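# Move red foam block or yellow sponge to desk

## Task

Look at the shelves at the far end of the aisle. If a red foam block is there, place it on the desk; if no such block is there, place the yellow sponge from the coffee table on the desk instead. Every other object must stay on the shelf, table or counter where it was. The task fails if the coffee table is not standing upright at the end, or if the robot has fallen over or finishes leaning. The chosen object must rest on the desk by itself; if it stays there only because the robot is holding it, the task is not done.

## Robot and tools

Robot: a Hello Robot Stretch 4 with one arm. It has an omni-wheel base, a lift that rides up a mast, an arm that telescopes forward, a three-joint wrist and a two-finger gripper. It stands about 1.6 m tall, and the base rim lies within 0.23 m of the base origin. Loose objects may occasionally be nudged by something other than the robot.

Frames: the base frame has its origin on the floor under the base centre, with x forward, y left and z up. hand_pose is reported in this frame and marks a point between the open fingertips; its printed value may be slightly wrong. With all wrist joints at zero, the hand axes line up with the base axes. The odometry frame is where the base frame was when the scene started. base_odometry comes from wheel turns only, so slipping shows up as travel. Its heading is positive to the left and runs from -3.142 to 3.142.

execute_actions(actions, cameras): actions is a list holding one action or none. An empty list only returns state and images. An action contains "base", "joints" or both, and may add "pace" and "contact_limits". Alternatively it contains only {"end_of_arm": "enable_torque"}, which restarts any wrist or gripper motor that has shut itself off, and that motor then holds its current position. All motions in one action start together but may finish at different times.
- base: exactly one relative move, measured from where the base last reported itself. translate_m drives straight ahead, positive forward, in metres, -2 to 2. strafe_m slides sideways, positive left, in metres, -2 to 2. rotate_rad turns in place, positive counter-clockwise seen from above, in radians, -3.2 to 3.2.
- joints: absolute targets, one number per named joint. lift_m runs 0 to 1.2 m. arm_m is the extension, 0 to 0.55 m. wrist_yaw_rad runs -1.134 to 4.276, where 0 points forward, positive turns left and 3.14 is folded back; above 3.4 the arm may block it. wrist_pitch_rad runs -1.117 to 4.259, where 0 is level and 1.57 points straight down. wrist_roll_rad runs -1.117 to 4.259, where 0 puts both fingers at equal height and positive turns clockwise as seen from behind. gripper_m is the fingertip gap, -0.038 to 0.141 m; below 0 the tips press together. Done tolerances are ±0.004 for lift, arm and gripper, ±0.02 for yaw and roll, and ±0.05 for pitch. A target outside its range is clipped to the limit and run, and the result notes it. Any other bad value, or an unknown key, rejects the whole call and nothing moves.
- pace: "slow", "default", "fast" or "max". The base drives at 0.1/0.3/0.4/0.6 m/s and turns at 1/2/3/4 rad/s. With the lift above 0.2, these speeds shrink as it rises, down to 0.3 m/s and 1 rad/s at 1.2.
- contact_limits: only {"arm_m": value}, from 0 (gentlest) to 0.75 (firmest); the default is 0.5.
- cameras: a list of names from head_camera, head_left_camera, head_right_camera, wrist_camera and all. Omitting it, null or ["all"] returns every camera, and [] returns none. The pictures line gives the order of the images.
Any joint or the base that an action leaves out may still be driving toward an earlier target, and the status lines will not show it. If a result reports a stop, any later execute_actions, wait or finished_scene calls in that same reply are skipped.

wait(seconds): 0 to 10. It sends no new command and returns the same state and images as an empty action.

zoom_image(camera, region): gives a closer view of the latest full image from that camera. region is [x0, y0, x1, y1] in pixels, with the origin at the top left, and may be at most 504x504.

finished_scene(scene): ends the current scene for good, passing its number. It reports whether the goal was met. Call it only once the result is stable.

Readings: lidar_m lists 12 distances in metres, one per 30-degree sector, counter-clockwise from straight ahead (the 4th is left, 7th behind, 10th right). A "-" means nothing was seen, or something is closer than 0.25 m. The lidar covers about 0.15 m up to robot height, so table tops register. It can miss glass, thin legs and much of the area behind the robot. wrist_depth_mm is a 7x7 grid of median depths in mm, 100 to 2000, read from the top left. It includes the robot's own body and leaves out clear objects. turned_by_wheels and turned_by_imu give the turn since the last result; a gap over about 0.1 rad points to a collision or slip, and the heading error is roughly their difference. base_tilt is in degrees, with forward and right positive, and carries a fixed offset of up to about 1.5. motor_effort is a percentage, positive toward higher joint values, with the peak in brackets; the readings are noisy and carry fixed offsets. For wheel_0, wheel_1 and wheel_2, positive means turning the base right.

Statuses: "done" for the base means the wheels completed the turn, even if they slipped. "off_target" means the part stopped short and may still be pushing. "contact_stop_at_<key>" means it hit something; that part drops its target, and the lift, arm or wheels go slack, so a lift may sink and a base may roll. "limit_stop_at_tilt" means a lean of more than 6 degrees; the lift, arm and wheels go slack and ignore commands until the lean eases. "limit_stop_at_own_body" is a self-collision guard. You can still move away from the body, and lift and arm may go slack. It tends to happen with pitch below -0.2 combined with roll below -0.4 or above 4. "torque_fault" means a wrist or gripper motor has gone limp, for example from pressing the gripper into something or holding more than about 2 kg level; send enable_torque. on_its_own lists what moved without being commanded; in it, "held at" is the target being held, not the actual position.

Gripping: command a gap smaller than the object. Going further below its width squeezes harder and pulls the object toward the wrist by up to about a third of the difference. Neither the reading nor "done" confirms a grasp; a firm squeeze at a command of 0 or more shows in gripper_m effort. If the fingertips jam on a surface below, raise the lift. To unfold the wrist at the start, send lift_m 0.4 with wrist_yaw_rad 0.

Cameras: head_camera sits on top of the mast and looks ahead and down; turn the base to aim it. head_left_camera and head_right_camera are fisheyes that look more steeply down and show the base and arm. wrist_camera looks along the fingers, which appear low in its image. Calibration K and T_world_to_cam map the base frame to each camera, with small errors. Errors are larger for the wrist camera at long extensions, and results list any cameras whose calibration changed.

Avoid: turning or driving with more than 1 kg held at arm_m above 0.2, especially at fast paces. Also avoid hard or steady pushes, particularly with a high gripper or a high contact limit, and anything that could tip the coffee table. Don't drop, slam or knock objects off their surfaces.

Each tool is called as name([rows], argument=value, ...), one row to a line, values as JSON.

## Session

execute_actions(actions=[])

Scene clock: 0.00 s.
base_odometry: x=+0.000 y=+0.000 heading=+0.000 (m, m, rad; odometry frame)
turned_by_wheels: +0.000 (rad since the last result)
turned_by_imu: +0.000 (rad since the last result)
base_tilt: forward=+0.0 right=-0.2 (deg)
lidar_m: 1.64 2.75 1.46 1.03 0.98 1.01 1.03 0.94 0.98 1.30 1.10 1.14
base_status: not commanded
joint_positions: lift_m=+0.221 arm_m=-0.002 wrist_yaw_rad=+3.139 wrist_pitch_rad=+0.000 wrist_roll_rad=+0.008 gripper_m=+0.057
joint_status: not commanded
motor_effort: lift_m=+20 arm_m=-1 wrist_yaw_rad=+0 wrist_pitch_rad=-4 wrist_roll_rad=-1 gripper_m=-4 wheel_0=-1 wheel_1=+0 wheel_2=-1 (%)
hand_pose: x=-0.1193 y=+0.0881 z=+0.3997 quat_wxyz=(+0.001, +0.000, +0.004, +1.000) (m; base frame)
wrist_depth_mm: - 133 1160 1336 1708 1863 1098 / - 122 197 1366 1708 1863 1576 / 105 135 201 1397 1756 1863 1537 / 135 151 1182 1397 1756 1863 1576 / 904 1042 1160 1397 1756 1863 1618 / 917 1008 198 1229 1118 1366 1182 / 878 854 960 - 917 946 946
pictures: head_camera, head_left_camera, head_right_camera, wrist_camera
Images, in order (width x height): head_camera 420x560, head_left_camera 420x672, head_right_camera 420x672, wrist_camera 616x392.

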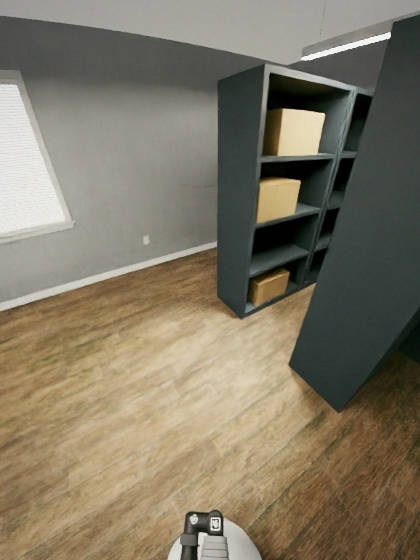

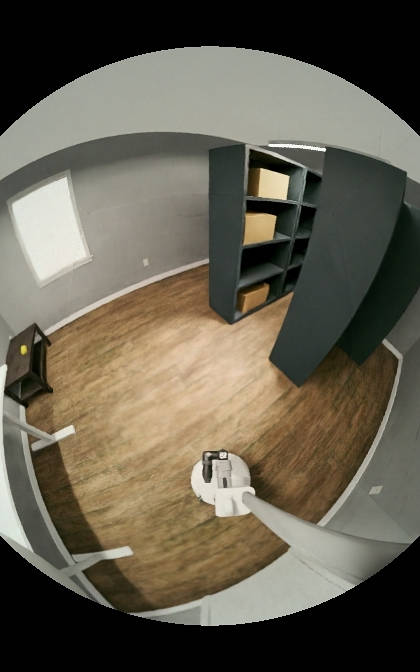

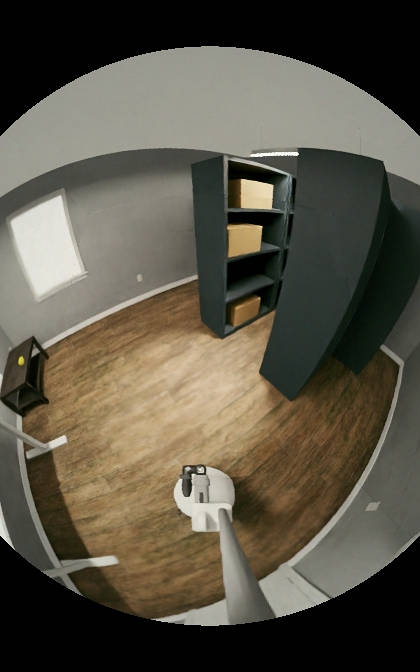

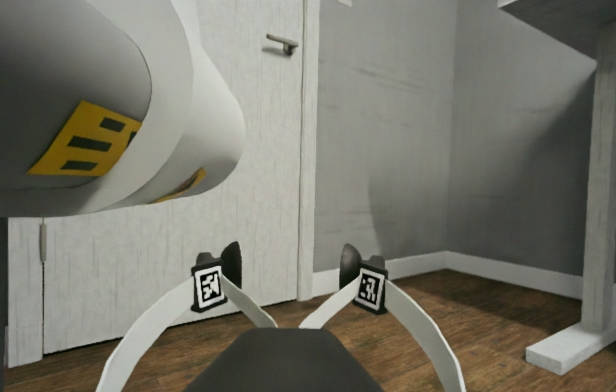

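execute_actions([
  {"base":{"rotate_rad":-0.99},"pace":"fast"},
], cameras=[])

execute_actions([
  {"base":{"strafe_m":0.92},"pace":"max"},
])

Scene clock: 2.67 s.
base_odometry: x=+0.000 y=+0.000 heading=-0.989 (m, m, rad; odometry frame)
turned_by_wheels: -0.989 (rad since the last result)
turned_by_imu: -0.987 (rad since the last result)
base_tilt: forward=+0.0 right=-0.2 (deg)
lidar_m: 1.11 1.15 1.63 2.75 1.41 1.03 0.99 1.04 0.99 0.95 1.01 1.39
base_status: done
joint_positions: lift_m=+0.221 arm_m=-0.002 wrist_yaw_rad=+3.139 wrist_pitch_rad=+0.000 wrist_roll_rad=+0.008 gripper_m=+0.057
joint_status: not commanded
motor_effort: lift_m=+20(20) arm_m=-1(0) wrist_yaw_rad=+0(0) wrist_pitch_rad=-8(7) wrist_roll_rad=-2(0) gripper_m=-3(5) wheel_0=+6(11) wheel_1=+3(12) wheel_2=+5(11) (%)
hand_pose: x=-0.1193 y=+0.0881 z=+0.3997 quat_wxyz=(+0.001, +0.000, +0.004, +1.000) (m; base frame)
wrist_depth_mm: - 133 1160 1229 1229 1281 1308 / - 122 196 1808 1808 1576 1983 / 105 135 201 1983 1921 1983 - / 135 151 1983 1921 1983 1983 - / 1618 1863 1921 1921 1983 1983 - / 1255 1281 198 1205 1118 1397 1397 / 891 854 946 - 917 960 960
pictures: none
No camera images: the call's "cameras" was empty. Leave "cameras" out to get every camera's image.

Scene clock: 5.53 s.
base_odometry: x=+0.769 y=+0.506 heading=-0.989 (m, m, rad; odometry frame)
turned_by_wheels: +0.000 (rad since the last result)
turned_by_imu: +0.002 (rad since the last result)
base_tilt: forward=+0.1 right=-0.2 (deg)
lidar_m: 1.15 1.14 1.96 1.82 1.73 1.41 0.96 1.02 1.45 1.87 1.95 1.14
base_status: done
joint_positions: lift_m=+0.221 arm_m=-0.002 wrist_yaw_rad=+3.139 wrist_pitch_rad=+0.000 wrist_roll_rad=+0.008 gripper_m=+0.057
joint_status: not commanded
motor_effort: lift_m=+20(20) arm_m=-1(1) wrist_yaw_rad=+0(0) wrist_pitch_rad=-5(7) wrist_roll_rad=+0(3) gripper_m=-4(4) wheel_0=-1(19) wheel_1=-1(16) wheel_2=+0(3) (%)
hand_pose: x=-0.1193 y=+0.0881 z=+0.3997 quat_wxyz=(+0.001, +0.000, +0.004, +1.000) (m; base frame)
wrist_depth_mm: - 133 1160 1229 1921 1983 - / - 122 196 1983 1983 - - / 105 135 200 1921 1983 1983 - / 135 151 1921 1983 - - - / 1863 1863 1921 1983 1921 1661 1983 / 1281 1281 198 1205 1138 1366 1430 / 891 854 976 - 917 946 960
pictures: head_camera, head_left_camera, head_right_camera, wrist_camera
camera_calibration (this result's frames):
wrist_camera: T_world_to_cam=[[0.0368424, 0.998667, 0.0361439, -0.107647], [0.0475144, 0.034377, -0.998279, 0.446709], [-0.998191, 0.0384964, -0.0461845, 0.125469], [0, 0, 0, 1]] pos_world=[0.107982, 0.0873173, 0.455626]
Images, in order (width x height): head_camera 420x560, head_left_camera 420x672, head_right_camera 420x672, wrist_camera 616x392.

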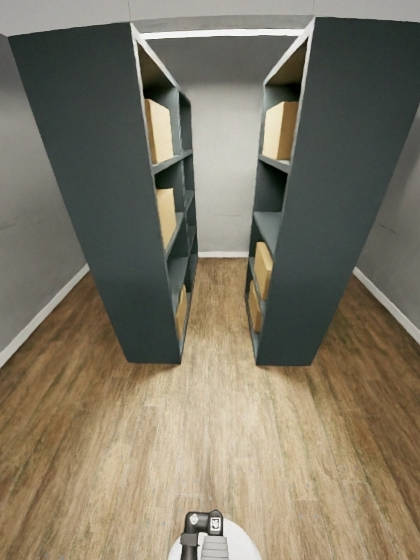

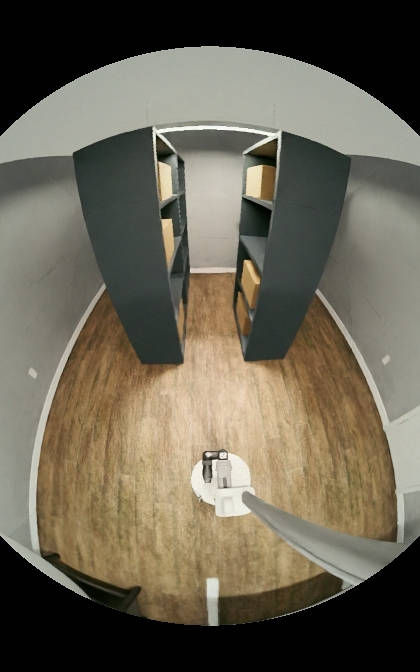

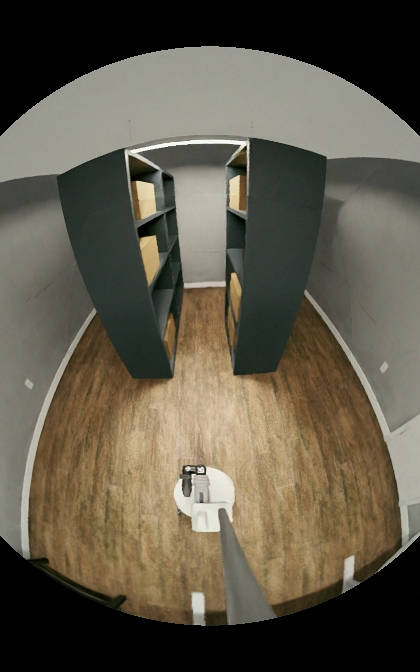

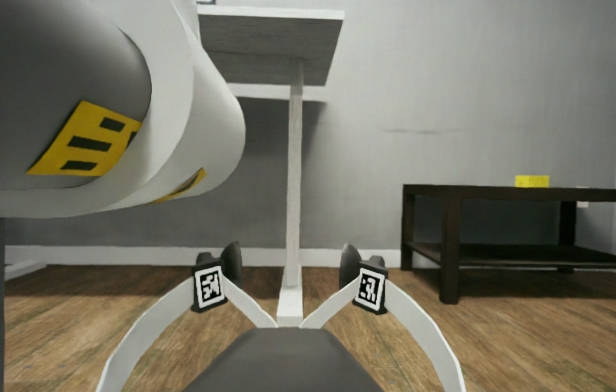

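execute_actions([
  {"base":{"translate_m":1.15},"pace":"max"},
])

Scene clock: 9.47 s.
base_odometry: x=+1.401 y=-0.455 heading=-0.988 (m, m, rad; odometry frame)
turned_by_wheels: +0.001 (rad since the last result)
turned_by_imu: +0.003 (rad since the last result)
base_tilt: forward=+0.1 right=-0.3 (deg)
lidar_m: 1.18 0.42 0.30 0.29 2.07 2.49 2.45 2.33 2.05 0.29 0.32 0.43
base_status: done
joint_positions: lift_m=+0.221 arm_m=-0.002 wrist_yaw_rad=+3.139 wrist_pitch_rad=+0.000 wrist_roll_rad=+0.008 gripper_m=+0.057
joint_status: not commanded
motor_effort: lift_m=+20(20) arm_m=-1(1) wrist_yaw_rad=+0(0) wrist_pitch_rad=-4(3) wrist_roll_rad=-1(0) gripper_m=-3(1) wheel_0=+4(13) wheel_1=+2(12) wheel_2=+1(17) (%)
hand_pose: x=-0.1193 y=+0.0881 z=+0.3997 quat_wxyz=(+0.001, +0.000, +0.004, +1.000) (m; base frame)
wrist_depth_mm: - 133 - - - - - / - 122 196 - - - - / 105 135 201 - - - - / 135 151 - - - - - / - - - - - - - / 1281 1281 198 1229 1118 1366 1397 / 891 854 960 - 917 931 960
pictures: head_camera, head_left_camera, head_right_camera, wrist_camera
camera_calibration (this result's frames):
wrist_camera: T_world_to_cam=[[0.0368427, 0.998667, 0.0361438, -0.107647], [0.0475144, 0.0343769, -0.998279, 0.446709], [-0.998191, 0.0384966, -0.0461845, 0.125469], [0, 0, 0, 1]] pos_world=[0.107983, 0.0873173, 0.455626]
Images, in order (width x height): head_camera 420x560, head_left_camera 420x672, head_right_camera 420x672, wrist_camera 616x392.

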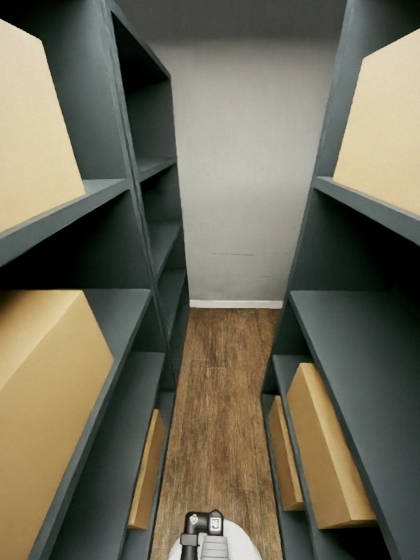

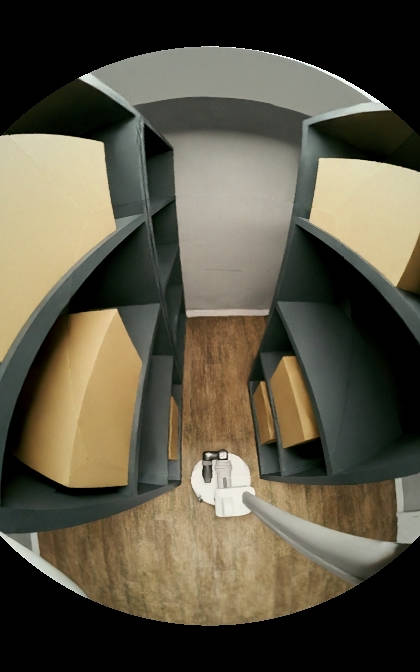

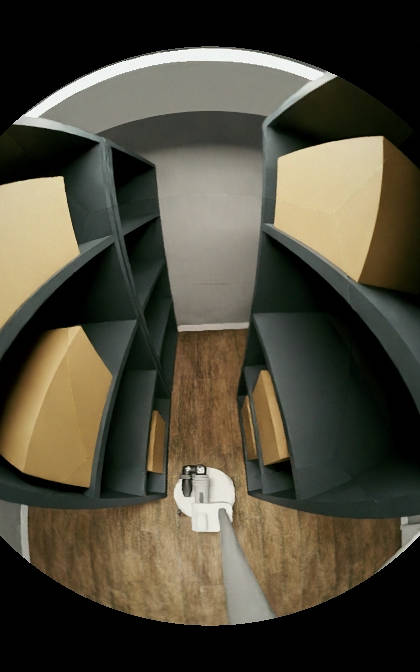

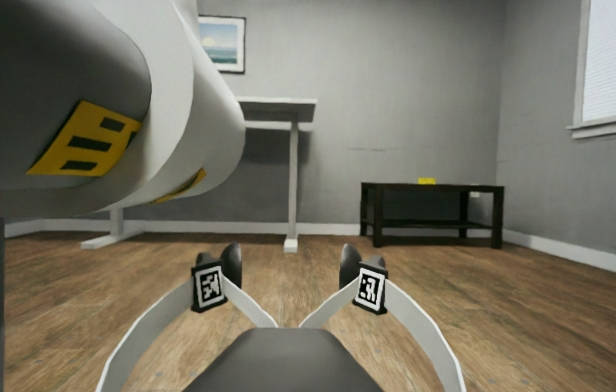

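execute_actions([
  {"base":{"translate_m":1.25},"pace":"max"},
])

Scene clock: 13.50 s.
base_odometry: x=+2.089 y=-1.499 heading=-0.988 (m, m, rad; odometry frame)
turned_by_wheels: +0.001 (rad since the last result)
turned_by_imu: +0.003 (rad since the last result)
base_tilt: forward=+0.1 right=-0.3 (deg)
lidar_m: 0.56 0.43 0.30 0.29 0.30 0.43 1.22 0.50 0.55 0.76 0.79 0.60
base_status: done
joint_positions: lift_m=+0.221 arm_m=-0.002 wrist_yaw_rad=+3.139 wrist_pitch_rad=+0.000 wrist_roll_rad=+0.008 gripper_m=+0.057
joint_status: not commanded
motor_effort: lift_m=+20(20) arm_m=+0(1) wrist_yaw_rad=+0(0) wrist_pitch_rad=-5(4) wrist_roll_rad=-1(1) gripper_m=-3(4) wheel_0=+4(12) wheel_1=+3(10) wheel_2=+1(16) (%)
hand_pose: x=-0.1193 y=+0.0881 z=+0.3997 quat_wxyz=(+0.001, +0.000, +0.004, +1.000) (m; base frame)
wrist_depth_mm: - 133 - - 1205 436 439 / - 122 196 - 1397 439 442 / 105 135 200 - 1366 442 364 / 135 151 - - 1397 449 449 / 668 991 - - 778 449 455 / 661 866 198 1205 525 452 455 / 668 820 960 - 778 449 459
pictures: head_camera, head_left_camera, head_right_camera, wrist_camera
camera_calibration (this result's frames):
wrist_camera: T_world_to_cam=[[0.0368417, 0.998667, 0.0361438, -0.107647], [0.0475145, 0.0343769, -0.998279, 0.446709], [-0.998191, 0.0384957, -0.0461847, 0.125469], [0, 0, 0, 1]] pos_world=[0.107982, 0.0873172, 0.455626]
Images, in order (width x height): head_camera 420x560, head_left_camera 420x672, head_right_camera 420x672, wrist_camera 616x392.

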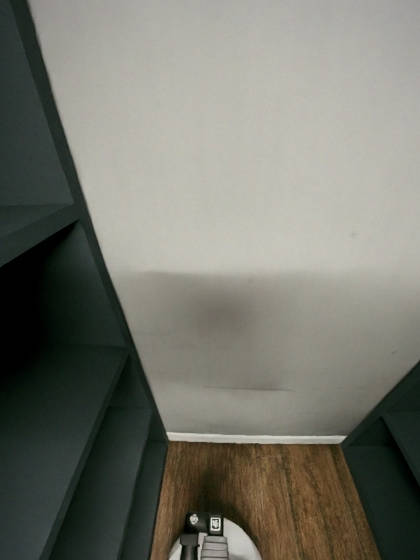

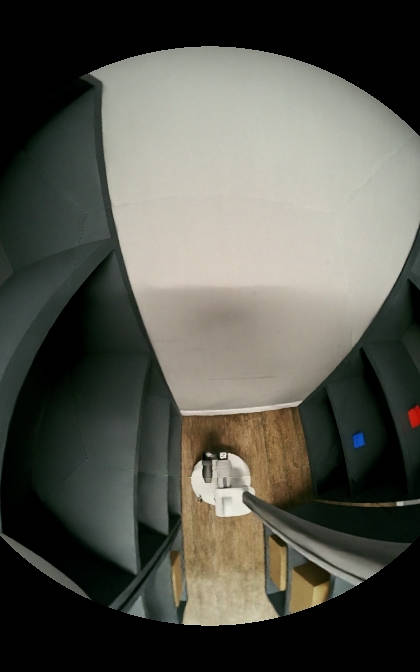

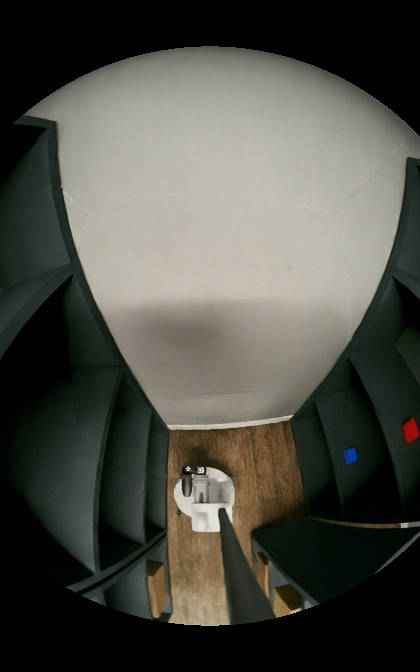

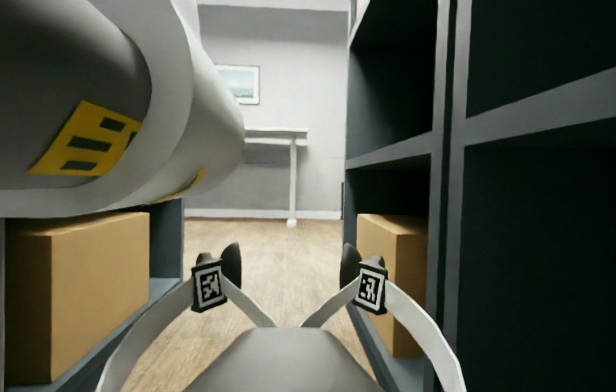

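execute_actions([
  {"base":{"rotate_rad":-1.571},"pace":"fast"},
], cameras=[])

execute_actions([
  {"joints":{"lift_m":0.85,"wrist_yaw_rad":0,"gripper_m":0.14},"pace":"max"},
])

Scene clock: 17.00 s.
base_odometry: x=+2.089 y=-1.498 heading=-2.558 (m, m, rad; odometry frame)
turned_by_wheels: -1.570 (rad since the last result)
turned_by_imu: -1.567 (rad since the last result)
base_tilt: forward=+0.1 right=-0.2 (deg)
lidar_m: 0.76 0.81 0.58 0.55 0.43 0.30 0.29 0.30 0.44 1.23 0.50 0.52
base_status: done
joint_positions: lift_m=+0.221 arm_m=-0.002 wrist_yaw_rad=+3.139 wrist_pitch_rad=+0.000 wrist_roll_rad=+0.008 gripper_m=+0.057
joint_status: not commanded
motor_effort: lift_m=+21(20) arm_m=-1(1) wrist_yaw_rad=+0(0) wrist_pitch_rad=-5(5) wrist_roll_rad=-1(1) gripper_m=-4(5) wheel_0=+6(10) wheel_1=+4(12) wheel_2=+3(10) (%)
hand_pose: x=-0.1193 y=+0.0881 z=+0.3997 quat_wxyz=(+0.001, +0.000, +0.004, +1.000) (m; base frame)
wrist_depth_mm: - 133 842 842 866 831 585 / - 122 196 854 866 831 585 / 105 135 201 410 415 418 477 / 135 151 866 866 878 820 574 / 621 842 878 878 878 809 569 / 627 842 198 878 891 809 569 / 627 707 798 - 768 715 569
pictures: none
No camera images: the call's "cameras" was empty. Leave "cameras" out to get every camera's image.

Scene clock: 19.33 s.
base_odometry: x=+2.089 y=-1.498 heading=-2.558 (m, m, rad; odometry frame)
turned_by_wheels: +0.000 (rad since the last result)
turned_by_imu: +0.000 (rad since the last result)
base_tilt: forward=+0.0 right=-0.3 (deg)
lidar_m: 0.76 0.80 0.57 0.56 0.42 0.31 0.29 0.32 0.42 1.19 0.51 0.54
base_status: not commanded
joint_positions: lift_m=+0.850 arm_m=-0.002 wrist_yaw_rad=+0.000 wrist_pitch_rad=+0.000 wrist_roll_rad=+0.008 gripper_m=+0.140
joint_status: all done
motor_effort: lift_m=+25(26) arm_m=-1(1) wrist_yaw_rad=-2(5) wrist_pitch_rad=-6(4) wrist_roll_rad=-2(2) gripper_m=+0(4) wheel_0=+6(6) wheel_1=+4(4) wheel_2=+4(3) (%)
hand_pose: x=+0.4575 y=-0.0873 z=+1.0279 quat_wxyz=(+1.000, +0.004, +0.000, +0.000) (m; base frame)
wrist_depth_mm: 820 842 831 809 750 539 407 / 891 976 976 991 854 539 402 / 904 976 991 1008 842 549 399 / 866 991 1008 1008 831 544 399 / 591 535 627 661 569 535 399 / 917 1008 1008 1008 654 496 399 / 917 991 1025 - 798 525 394
pictures: head_camera, head_left_camera, head_right_camera, wrist_camera
camera_calibration (this result's frames):
wrist_camera: T_world_to_cam=[[-0.0339437, -0.99877, 0.0361415, -0.118389], [-0.0473172, -0.0345158, -0.998283, 1.0899], [0.998303, -0.0355955, -0.0460874, -0.183012], [0, 0, 0, 1]] pos_world=[0.230253, -0.0871396, 1.08387]
Images, in order (width x height): head_camera 420x560, head_left_camera 420x672, head_right_camera 420x672, wrist_camera 616x392.

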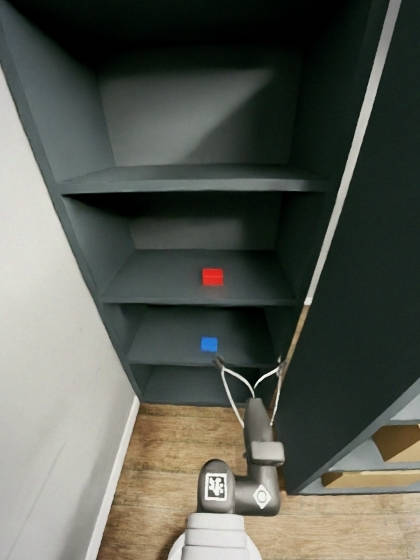

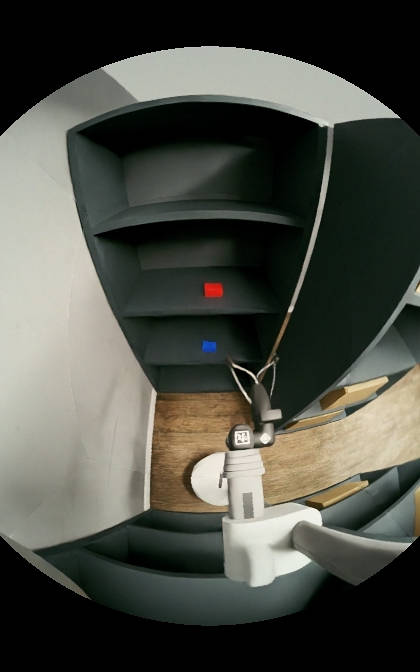

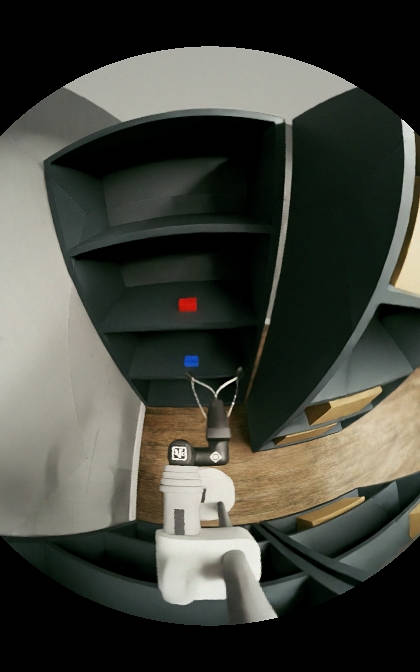

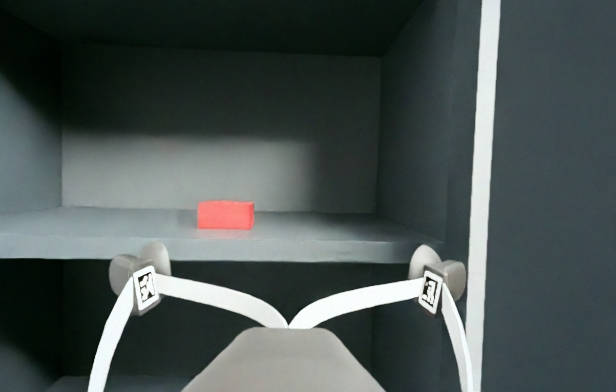

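execute_actions([
  {"base":{"strafe_m":0.12},"joints":{"lift_m":0.855,"arm_m":0.33},"pace":"fast"},
], cameras=["head_camera","wrist_camera"])

Scene clock: 21.80 s.
base_odometry: x=+2.155 y=-1.599 heading=-2.558 (m, m, rad; odometry frame)
turned_by_wheels: +0.000 (rad since the last result)
turned_by_imu: +0.000 (rad since the last result)
base_tilt: forward=+0.2 right=-0.2 (deg)
lidar_m: 0.76 0.63 0.46 0.44 0.43 0.31 0.28 0.33 0.43 1.20 0.60 0.72
base_status: done
joint_positions: lift_m=+0.855 arm_m=+0.329 wrist_yaw_rad=+0.000 wrist_pitch_rad=+0.000 wrist_roll_rad=+0.008 gripper_m=+0.140
joint_status: all done
motor_effort: lift_m=+25(24) arm_m=+5(6) wrist_yaw_rad=+0(1) wrist_pitch_rad=-6(6) wrist_roll_rad=+0(1) gripper_m=+2(3) wheel_0=-2(15) wheel_1=+2(13) wheel_2=+0(1) (%)
hand_pose: x=+0.7885 y=-0.0874 z=+1.0329 quat_wxyz=(+1.000, +0.004, +0.000, +0.000) (m; base frame)
wrist_depth_mm: 634 640 640 647 661 661 492 / 640 647 654 654 668 661 484 / 647 654 654 661 668 668 480 / 654 654 661 661 668 683 477 / 436 442 399 312 480 508 449 / 259 225 226 232 234 260 287 / 206 208 210 - 214 216 219
pictures: head_camera, wrist_camera
camera_calibration (this result's frames):
wrist_camera: T_world_to_cam=[[-0.0342433, -0.99876, 0.0361411, -0.107185], [-0.0473153, -0.0345016, -0.998284, 1.11052], [0.998293, -0.0358945, -0.0460752, -0.51318], [0, 0, 0, 1]] pos_world=[0.561178, -0.0871579, 1.08884]
Images, in order (width x height): head_camera 420x560, wrist_camera 616x392.

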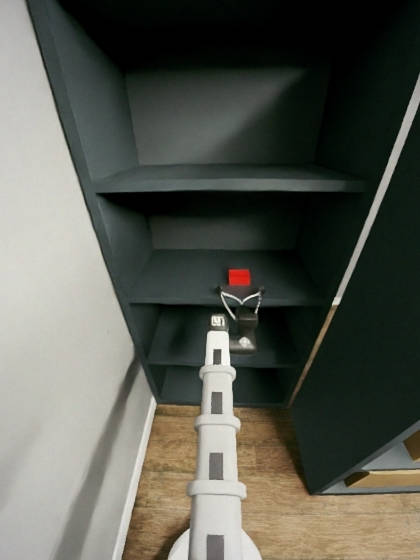

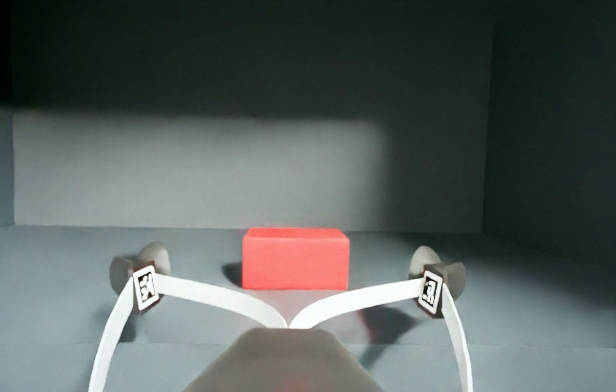

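execute_actions([
  {"joints":{"lift_m":0.838,"arm_m":0.435},"pace":"fast"},
], cameras=["head_camera","wrist_camera"])

execute_actions([
  {"joints":{"gripper_m":0.045}},
], cameras=["wrist_camera"])

execute_actions([
  {"joints":{"lift_m":0.87}},
], cameras=["head_camera","wrist_camera"])

Scene clock: 24.03 s.
base_odometry: x=+2.155 y=-1.599 heading=-2.558 (m, m, rad; odometry frame)
turned_by_wheels: +0.000 (rad since the last result)
turned_by_imu: +0.000 (rad since the last result)
base_tilt: forward=+0.0 right=-0.2 (deg)
lidar_m: 0.76 0.63 0.47 0.44 0.43 0.30 0.30 0.33 0.44 1.21 0.58 0.73
base_status: not commanded
joint_positions: lift_m=+0.838 arm_m=+0.434 wrist_yaw_rad=+0.000 wrist_pitch_rad=+0.000 wrist_roll_rad=+0.008 gripper_m=+0.140
joint_status: all done
motor_effort: lift_m=+14(26) arm_m=+6(5) wrist_yaw_rad=-1(0) wrist_pitch_rad=-4(6) wrist_roll_rad=-1(0) gripper_m=+0(2) wheel_0=-2(2) wheel_1=+2(2) wheel_2=+0(0) (%)
hand_pose: x=+0.8934 y=-0.0874 z=+1.0167 quat_wxyz=(+1.000, +0.004, +0.000, +0.000) (m; base frame)
wrist_depth_mm: 530 535 539 549 549 559 492 / 535 544 549 554 559 559 488 / 539 549 554 559 564 569 484 / 544 549 559 564 564 574 480 / 364 368 238 204 310 421 427 / 214 197 189 192 195 215 238 / 153 154 164 - 160 161 164
pictures: head_camera, wrist_camera
camera_calibration (this result's frames):
wrist_camera: T_world_to_cam=[[-0.0342576, -0.998759, 0.0361423, -0.102999], [-0.0473465, -0.034501, -0.998283, 1.09938], [0.998291, -0.03591, -0.0461058, -0.618685], [0, 0, 0, 1]] pos_world=[0.666151, -0.0871589, 1.07269]
Images, in order (width x height): head_camera 420x560, wrist_camera 616x392.

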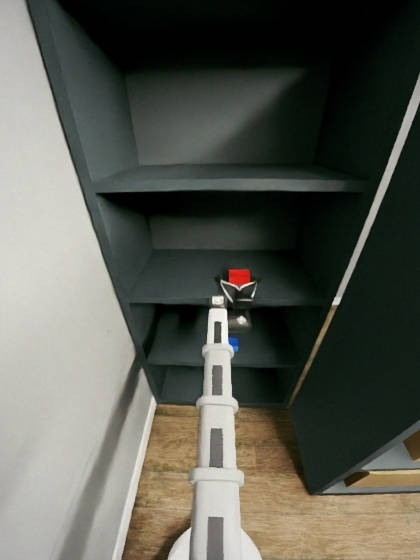

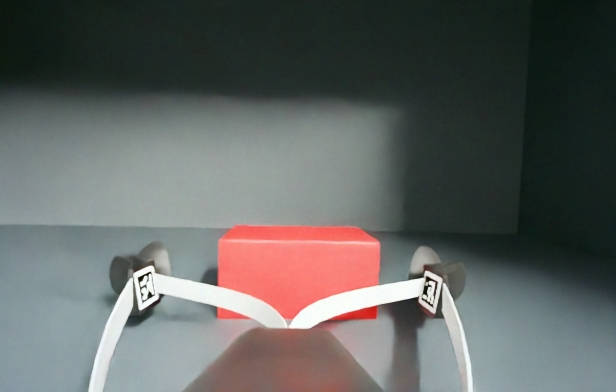

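Scene clock: 26.00 s.
base_odometry: x=+2.155 y=-1.599 heading=-2.558 (m, m, rad; odometry frame)
turned_by_wheels: +0.000 (rad since the last result)
turned_by_imu: +0.000 (rad since the last result)
base_tilt: forward=+0.0 right=-0.2 (deg)
lidar_m: 0.75 0.65 0.45 0.43 0.43 0.30 0.30 0.32 0.42 1.23 0.60 0.71
base_status: not commanded
joint_positions: lift_m=+0.838 arm_m=+0.434 wrist_yaw_rad=+0.000 wrist_pitch_rad=+0.000 wrist_roll_rad=+0.008 gripper_m=+0.045
joint_status: all done
motor_effort: lift_m=+14(14) arm_m=+6(6) wrist_yaw_rad=+0(1) wrist_pitch_rad=-6(4) wrist_roll_rad=+0(1) gripper_m=-23(22) wheel_0=-2(2) wheel_1=+2(2) wheel_2=+0(0) (%)
hand_pose: x=+0.8934 y=-0.0874 z=+1.0167 quat_wxyz=(+1.000, +0.004, +0.000, +0.000) (m; base frame)
wrist_depth_mm: 535 539 549 549 554 564 488 / 535 544 549 554 559 564 484 / 544 549 549 559 564 569 480 / 544 549 554 564 564 569 480 / 364 373 195 191 402 415 430 / 215 178 189 190 191 233 238 / 153 153 154 - 160 153 164
pictures: wrist_camera
camera_calibration (this result's frames):
wrist_camera: T_world_to_cam=[[-0.03444, -0.998753, 0.0361422, -0.102889], [-0.0473527, -0.0344923, -0.998283, 1.09938], [0.998284, -0.0360923, -0.0461058, -0.618681], [0, 0, 0, 1]] pos_world=[0.666135, -0.08717, 1.07269]
Images, in order (width x height): wrist_camera 616x392.

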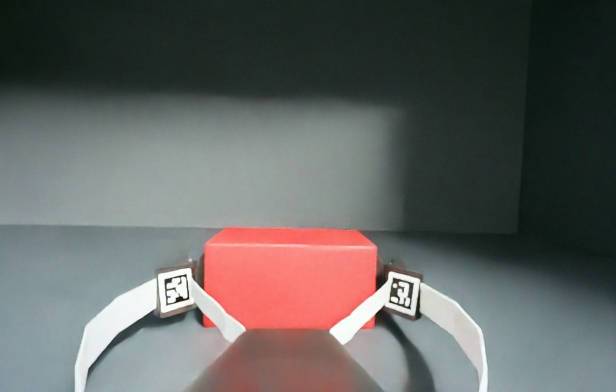

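Scene clock: 26.93 s.
base_odometry: x=+2.155 y=-1.599 heading=-2.558 (m, m, rad; odometry frame)
turned_by_wheels: +0.000 (rad since the last result)
turned_by_imu: +0.000 (rad since the last result)
base_tilt: forward=+0.1 right=-0.2 (deg)
lidar_m: 0.75 0.63 0.46 0.43 0.42 0.31 0.29 0.34 0.42 1.21 0.59 0.73
base_status: not commanded
joint_positions: lift_m=+0.870 arm_m=+0.434 wrist_yaw_rad=+0.000 wrist_pitch_rad=+0.000 wrist_roll_rad=+0.008 gripper_m=+0.045
joint_status: all done
motor_effort: lift_m=+25(28) arm_m=+5(6) wrist_yaw_rad=-1(0) wrist_pitch_rad=-5(5) wrist_roll_rad=-1(2) gripper_m=-22(25) wheel_0=-2(2) wheel_1=+2(2) wheel_2=+0(0) (%)
hand_pose: x=+0.8934 y=-0.0874 z=+1.0478 quat_wxyz=(+1.000, +0.004, +0.000, +0.000) (m; base frame)
wrist_depth_mm: 530 539 544 549 554 559 488 / 535 539 544 554 559 564 488 / 539 544 549 559 564 569 480 / 544 554 554 559 569 580 484 / 504 517 195 191 564 569 466 / 297 181 190 190 191 324 330 / 212 213 215 - 221 213 229
pictures: head_camera, wrist_camera
camera_calibration (this result's frames):
wrist_camera: T_world_to_cam=[[-0.0344303, -0.998753, 0.0361517, -0.104029], [-0.0476243, -0.0344925, -0.99827, 1.13058], [0.998272, -0.0360924, -0.0463773, -0.616957], [0, 0, 0, 1]] pos_world=[0.666152, -0.08717, 1.10377]
Images, in order (width x height): head_camera 420x560, wrist_camera 616x392.

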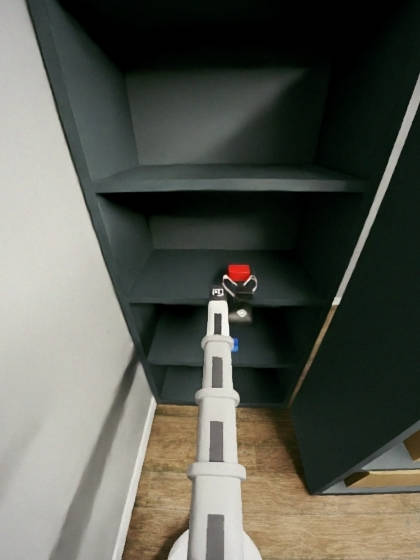

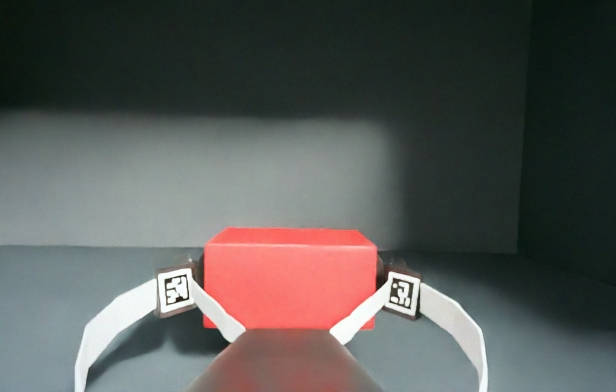

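Swing radius is about 0.51 m and the corner is at 0.59 m, so it clears.

execute_actions([
  {"joints":{"arm_m":0},"pace":"fast"},
], cameras=[])

execute_actions([
  {"base":{"rotate_rad":-1.58},"joints":{"lift_m":0.45},"pace":"fast"},
], cameras=["head_camera"])

execute_actions([
  {"base":{"translate_m":2},"pace":"max"},
], cameras=["head_camera"])

execute_actions([
  {"base":{"rotate_rad":0.3},"pace":"fast"},
], cameras=[])

execute_actions([
  {"base":{"translate_m":0.85},"joints":{"lift_m":1.0},"pace":"max"},
], cameras=["head_camera","wrist_camera"])

Scene clock: 30.13 s.
base_odometry: x=+2.155 y=-1.599 heading=-2.558 (m, m, rad; odometry frame)
turned_by_wheels: +0.000 (rad since the last result)
turned_by_imu: +0.000 (rad since the last result)
base_tilt: forward=+0.0 right=-0.1 (deg)
lidar_m: 0.75 0.62 0.46 0.44 0.43 0.30 0.28 0.34 0.44 1.21 0.59 0.72
base_status: not commanded
joint_positions: lift_m=+0.870 arm_m=+0.001 wrist_yaw_rad=+0.000 wrist_pitch_rad=+0.000 wrist_roll_rad=+0.008 gripper_m=+0.045
joint_status: all done
motor_effort: lift_m=+25(25) arm_m=-6(6) wrist_yaw_rad=+1(1) wrist_pitch_rad=-7(5) wrist_roll_rad=-1(1) gripper_m=-24(23) wheel_0=-2(2) wheel_1=+2(2) wheel_2=+0(0) (%)
hand_pose: x=+0.4604 y=-0.0875 z=+1.0477 quat_wxyz=(+1.000, +0.004, +0.000, +0.000) (m; base frame)
wrist_depth_mm: 707 788 778 768 750 661 544 / 723 976 991 991 991 691 549 / 715 976 976 991 1008 683 549 / 732 976 976 1008 1025 676 554 / 591 609 195 190 569 585 554 / 732 178 190 191 191 627 549 / 715 1008 1008 - 1025 627 554
pictures: none
No camera images: the call's "cameras" was empty. Leave "cameras" out to get every camera's image.

Scene clock: 32.27 s.
base_odometry: x=+2.155 y=-1.599 heading=+2.147 (m, m, rad; odometry frame)
turned_by_wheels: -1.579 (rad since the last result)
turned_by_imu: -1.576 (rad since the last result)
base_tilt: forward=+0.2 right=-0.2 (deg)
lidar_m: 1.19 0.59 0.71 0.76 0.63 0.46 0.43 0.43 0.29 0.28 0.31 0.42
base_status: done
joint_positions: lift_m=+0.450 arm_m=+0.001 wrist_yaw_rad=+0.000 wrist_pitch_rad=+0.000 wrist_roll_rad=+0.008 gripper_m=+0.045
joint_status: all done
motor_effort: lift_m=+15(24) arm_m=-5(6) wrist_yaw_rad=+0(0) wrist_pitch_rad=-5(6) wrist_roll_rad=-1(1) gripper_m=-23(23) wheel_0=+6(11) wheel_1=+4(11) wheel_2=+5(16) (%)
hand_pose: x=+0.4604 y=-0.0874 z=+0.6286 quat_wxyz=(+1.000, +0.004, +0.000, +0.000) (m; base frame)
wrist_depth_mm: 732 1098 - - 842 654 290 / 1042 1118 - - 1078 1042 289 / 627 1118 - - 1182 1182 287 / 634 1138 - - 1182 1205 286 / 647 1138 194 190 768 788 283 / 854 177 189 191 191 442 286 / 691 1160 1366 - 768 366 287
pictures: head_camera
Images, in order (width x height): head_camera 420x560.

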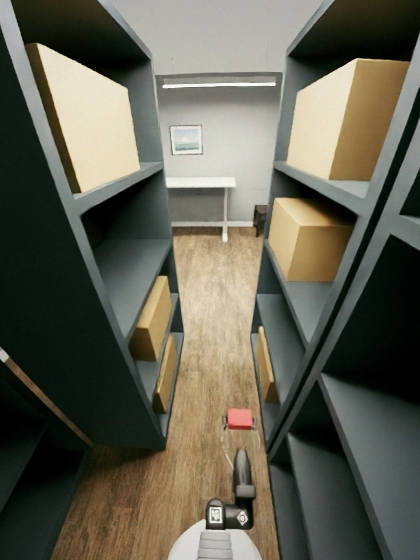

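Scene clock: 37.57 s.
base_odometry: x=+1.065 y=+0.078 heading=+2.147 (m, m, rad; odometry frame)
turned_by_wheels: +0.000 (rad since the last result)
turned_by_imu: +0.004 (rad since the last result)
base_tilt: forward=+0.0 right=-0.2 (deg)
lidar_m: 1.48 1.57 1.91 1.88 0.82 0.65 1.17 0.66 0.84 1.87 1.96 1.88
base_status: done
joint_positions: lift_m=+0.450 arm_m=+0.001 wrist_yaw_rad=+0.000 wrist_pitch_rad=+0.000 wrist_roll_rad=+0.008 gripper_m=+0.045
joint_status: not commanded
motor_effort: lift_m=+15(15) arm_m=-5(6) wrist_yaw_rad=+0(0) wrist_pitch_rad=-7(6) wrist_roll_rad=-1(1) gripper_m=-22(24) wheel_0=+4(11) wheel_1=+4(9) wheel_2=-2(17) (%)
hand_pose: x=+0.4603 y=-0.0874 z=+0.6285 quat_wxyz=(+1.000, +0.004, +0.000, +0.000) (m; base frame)
wrist_depth_mm: - - - - - - - / - - - - - - - / - - - - - - - / - - - - - - - / - - 195 191 1708 - - / 1756 178 190 190 192 1756 1756 / 1336 1336 1366 - 1397 1308 1430
pictures: head_camera
Images, in order (width x height): head_camera 420x560.

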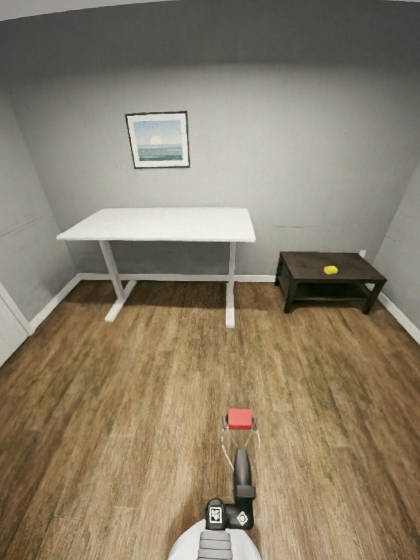

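Scene clock: 38.50 s.
base_odometry: x=+1.066 y=+0.078 heading=+2.447 (m, m, rad; odometry frame)
turned_by_wheels: +0.299 (rad since the last result)
turned_by_imu: +0.299 (rad since the last result)
base_tilt: forward=+0.1 right=-0.2 (deg)
lidar_m: 1.49 1.82 1.88 1.88 0.65 0.66 0.64 0.68 1.89 1.89 1.95 1.50
base_status: done
joint_positions: lift_m=+0.450 arm_m=+0.001 wrist_yaw_rad=+0.000 wrist_pitch_rad=+0.000 wrist_roll_rad=+0.008 gripper_m=+0.045
joint_status: not commanded
motor_effort: lift_m=+15(15) arm_m=-6(5) wrist_yaw_rad=-1(1) wrist_pitch_rad=-6(7) wrist_roll_rad=-1(1) gripper_m=-23(23) wheel_0=-3(11) wheel_1=+0(10) wheel_2=-3(13) (%)
hand_pose: x=+0.4604 y=-0.0874 z=+0.6285 quat_wxyz=(+1.000, +0.004, +0.000, +0.000) (m; base frame)
wrist_depth_mm: 1983 - - - 1983 1921 1808 / - - - - 1983 1921 1808 / - - - - 1983 1921 1808 / - - - - - 1983 1808 / - - 195 190 1618 1983 1808 / 1863 178 189 191 191 1983 1808 / 1308 1366 1336 - 1366 1308 1366
pictures: none
No camera images: the call's "cameras" was empty. Leave "cameras" out to get every camera's image.

Scene clock: 41.60 s.
base_odometry: x=+0.413 y=+0.622 heading=+2.447 (m, m, rad; odometry frame)
turned_by_wheels: +0.000 (rad since the last result)
turned_by_imu: +0.002 (rad since the last result)
base_tilt: forward=+0.1 right=-0.2 (deg)
lidar_m: 0.69 0.83 1.60 1.61 1.96 1.38 1.50 1.68 2.10 1.71 0.76 0.68
base_status: done
joint_positions: lift_m=+1.000 arm_m=+0.001 wrist_yaw_rad=+0.000 wrist_pitch_rad=+0.000 wrist_roll_rad=+0.008 gripper_m=+0.045
joint_status: all done
motor_effort: lift_m=+25(30) arm_m=-5(5) wrist_yaw_rad=+0(1) wrist_pitch_rad=-7(9) wrist_roll_rad=+0(1) gripper_m=-22(21) wheel_0=+4(13) wheel_1=+2(10) wheel_2=+1(12) (%)
hand_pose: x=+0.4603 y=-0.0874 z=+1.1778 quat_wxyz=(+1.000, +0.004, +0.000, +0.000) (m; base frame)
wrist_depth_mm: 1618 1499 1397 1308 1229 1160 1078 / 1618 1499 1397 1308 1229 1138 1098 / 1618 1537 1397 1308 1205 1182 1118 / 1618 1537 1397 1308 1255 1182 1098 / 1618 1366 195 191 1229 1205 1118 / 768 178 190 191 192 842 854 / 621 585 549 - 569 549 591
pictures: head_camera, wrist_camera
camera_calibration (this result's frames):
wrist_camera: T_world_to_cam=[[-0.0344325, -0.998753, 0.0361597, -0.123651], [-0.0477135, -0.0344971, -0.998265, 1.23981], [0.998267, -0.0360981, -0.0464662, -0.178479], [0, 0, 0, 1]] pos_world=[0.233068, -0.0871701, 1.23384]
Images, in order (width x height): head_camera 420x560, wrist_camera 616x392.

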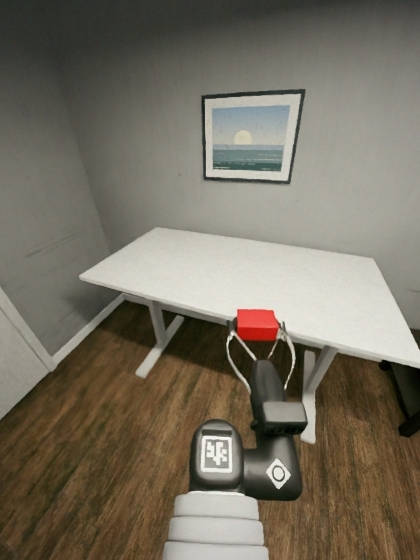

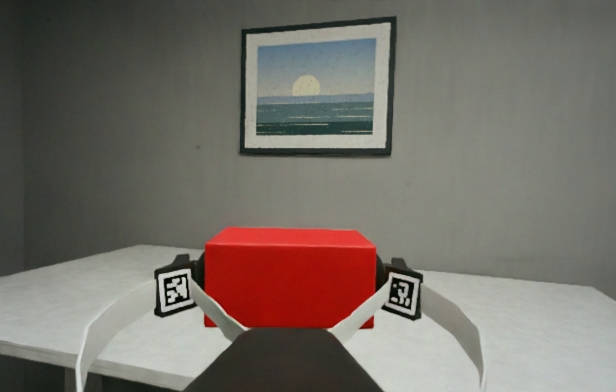

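execute_actions([
  {"joints":{"lift_m":0.815,"arm_m":0.35},"pace":"fast"},
], cameras=["head_camera","wrist_camera"])

Scene clock: 44.30 s.
base_odometry: x=+0.413 y=+0.622 heading=+2.447 (m, m, rad; odometry frame)
turned_by_wheels: +0.000 (rad since the last result)
turned_by_imu: +0.000 (rad since the last result)
base_tilt: forward=+0.1 right=-0.3 (deg)
lidar_m: 0.69 0.84 1.60 1.61 1.94 1.39 1.50 1.66 2.11 1.70 0.77 0.69
base_status: not commanded
joint_positions: lift_m=+0.815 arm_m=+0.349 wrist_yaw_rad=+0.000 wrist_pitch_rad=+0.000 wrist_roll_rad=+0.008 gripper_m=+0.045
joint_status: all done
motor_effort: lift_m=+15(19) arm_m=+5(8) wrist_yaw_rad=-1(1) wrist_pitch_rad=-5(7) wrist_roll_rad=+0(1) gripper_m=-23(22) wheel_0=+4(3) wheel_1=+2(2) wheel_2=+1(1) (%)
hand_pose: x=+0.8085 y=-0.0874 z=+0.9936 quat_wxyz=(+1.000, +0.004, +0.000, +0.000) (m; base frame)
wrist_depth_mm: 1182 1098 1025 946 878 842 809 / 1205 1098 1025 960 904 842 809 / 1205 1118 1025 991 904 854 809 / 1182 1078 1042 976 931 866 831 / 439 452 194 191 492 517 525 / 262 178 190 190 192 283 291 / 186 187 189 - 194 187 200
pictures: head_camera, wrist_camera
camera_calibration (this result's frames):
wrist_camera: T_world_to_cam=[[-0.0342191, -0.99876, 0.036167, -0.105123], [-0.0479122, -0.0345072, -0.998255, 1.07264], [0.998265, -0.0358922, -0.046672, -0.534347], [0, 0, 0, 1]] pos_world=[0.581215, -0.0871574, 1.04963]
Images, in order (width x height): head_camera 420x560, wrist_camera 616x392.

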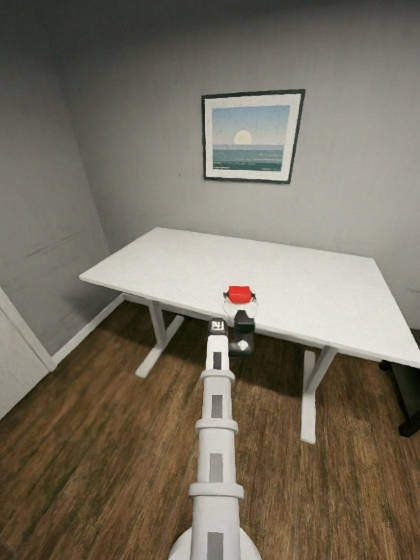

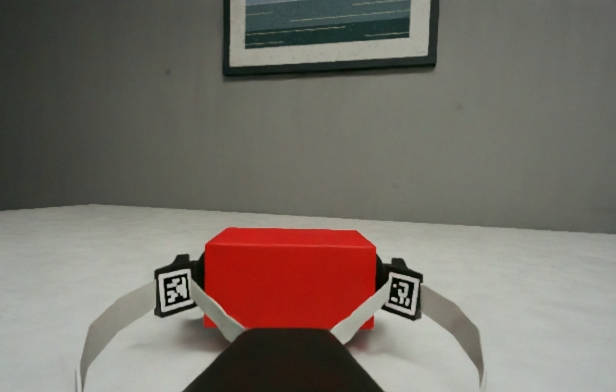

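execute_actions([
  {"joints":{"lift_m":0.799}},
], cameras=[])

execute_actions([
  {"joints":{"gripper_m":0.125}},
], cameras=[])

execute_actions([
  {"joints":{"arm_m":0.15},"pace":"max"},
], cameras=["head_camera","wrist_camera"])

Scene clock: 45.87 s.
base_odometry: x=+0.413 y=+0.622 heading=+2.447 (m, m, rad; odometry frame)
turned_by_wheels: +0.000 (rad since the last result)
turned_by_imu: +0.000 (rad since the last result)
base_tilt: forward=+0.1 right=-0.3 (deg)
lidar_m: 0.75 0.86 1.60 1.61 1.95 1.39 1.51 1.66 2.11 1.71 0.78 0.69
base_status: not commanded
joint_positions: lift_m=+0.799 arm_m=+0.349 wrist_yaw_rad=+0.000 wrist_pitch_rad=+0.000 wrist_roll_rad=+0.008 gripper_m=+0.045
joint_status: all done
motor_effort: lift_m=+15(14) arm_m=+5(5) wrist_yaw_rad=-1(1) wrist_pitch_rad=-6(6) wrist_roll_rad=-1(1) gripper_m=-22(23) wheel_0=+3(3) wheel_1=+2(2) wheel_2=+1(1) (%)
hand_pose: x=+0.8085 y=-0.0874 z=+0.9776 quat_wxyz=(+1.000, +0.004, +0.000, +0.000) (m; base frame)
wrist_depth_mm: 1182 1078 1008 946 878 842 809 / 1182 1098 1025 946 917 854 809 / 1182 1118 1042 960 917 854 820 / 1182 1118 1025 960 917 866 809 / 368 377 195 190 410 427 449 / 218 178 190 190 192 237 242 / 156 156 158 - 163 156 167
pictures: none
No camera images: the call's "cameras" was empty. Leave "cameras" out to get every camera's image.

Scene clock: 47.57 s.
base_odometry: x=+0.413 y=+0.622 heading=+2.447 (m, m, rad; odometry frame)
turned_by_wheels: +0.000 (rad since the last result)
turned_by_imu: +0.000 (rad since the last result)
base_tilt: forward=+0.1 right=-0.2 (deg)
lidar_m: 0.74 0.82 1.59 1.62 1.95 1.38 1.49 1.66 2.12 1.72 0.78 0.68
base_status: not commanded
joint_positions: lift_m=+0.799 arm_m=+0.349 wrist_yaw_rad=+0.000 wrist_pitch_rad=+0.000 wrist_roll_rad=+0.008 gripper_m=+0.125
joint_status: all done
motor_effort: lift_m=+15(14) arm_m=+5(5) wrist_yaw_rad=-1(1) wrist_pitch_rad=-8(5) wrist_roll_rad=-1(1) gripper_m=+1(22) wheel_0=+3(3) wheel_1=+2(2) wheel_2=+1(1) (%)
hand_pose: x=+0.8085 y=-0.0874 z=+0.9776 quat_wxyz=(+1.000, +0.004, +0.000, +0.000) (m; base frame)
wrist_depth_mm: 1182 1098 1008 931 878 854 798 / 1182 1098 1025 946 904 866 798 / 1182 1118 1060 976 904 854 820 / 1182 1098 1025 960 917 854 809 / 368 375 213 204 357 427 445 / 220 196 193 204 200 238 244 / 156 153 167 - 163 156 168
pictures: none
No camera images: the call's "cameras" was empty. Leave "cameras" out to get every camera's image.

Scene clock: 48.93 s.
base_odometry: x=+0.413 y=+0.622 heading=+2.447 (m, m, rad; odometry frame)
turned_by_wheels: +0.000 (rad since the last result)
turned_by_imu: +0.000 (rad since the last result)
base_tilt: forward=+0.0 right=-0.2 (deg)
lidar_m: 0.69 0.85 1.60 1.61 1.91 1.37 1.51 1.66 2.12 1.73 0.78 0.69
base_status: not commanded
joint_positions: lift_m=+0.799 arm_m=+0.151 wrist_yaw_rad=+0.000 wrist_pitch_rad=+0.000 wrist_roll_rad=+0.008 gripper_m=+0.125
joint_status: all done
motor_effort: lift_m=+14(14) arm_m=-5(5) wrist_yaw_rad=+0(1) wrist_pitch_rad=-7(6) wrist_roll_rad=-2(0) gripper_m=-2(3) wheel_0=+3(3) wheel_1=+2(2) wheel_2=+1(1) (%)
hand_pose: x=+0.6103 y=-0.0875 z=+0.9777 quat_wxyz=(+1.000, +0.004, +0.000, +0.000) (m; base frame)
wrist_depth_mm: 1430 1366 1229 1138 1078 1025 976 / 1430 1336 1255 1160 1060 1025 976 / 1430 1336 1255 1182 1098 1042 976 / 1430 1308 1229 1160 1098 1042 976 / 433 382 394 402 418 436 452 / 946 1366 1255 310 294 274 263 / 931 1366 1308 - 1118 1042 1008
pictures: head_camera, wrist_camera
camera_calibration (this result's frames):
wrist_camera: T_world_to_cam=[[-0.0345458, -0.998749, 0.0361533, -0.111205], [-0.0475247, -0.0344923, -0.998274, 1.04709], [0.998273, -0.0362043, -0.0462737, -0.337743], [0, 0, 0, 1]] pos_world=[0.38308, -0.0871766, 1.03368]
Images, in order (width x height): head_camera 420x560, wrist_camera 616x392.

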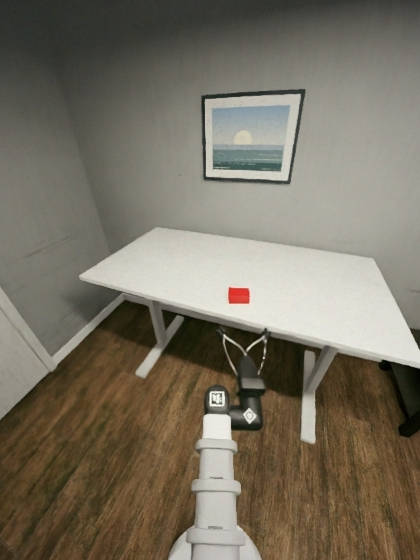

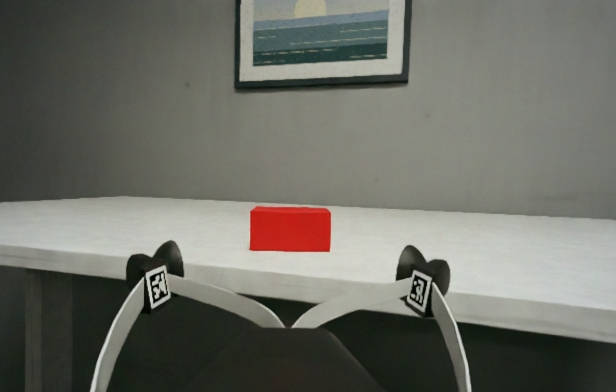

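finished_scene(scene=1)

The scene is finished: the task was done.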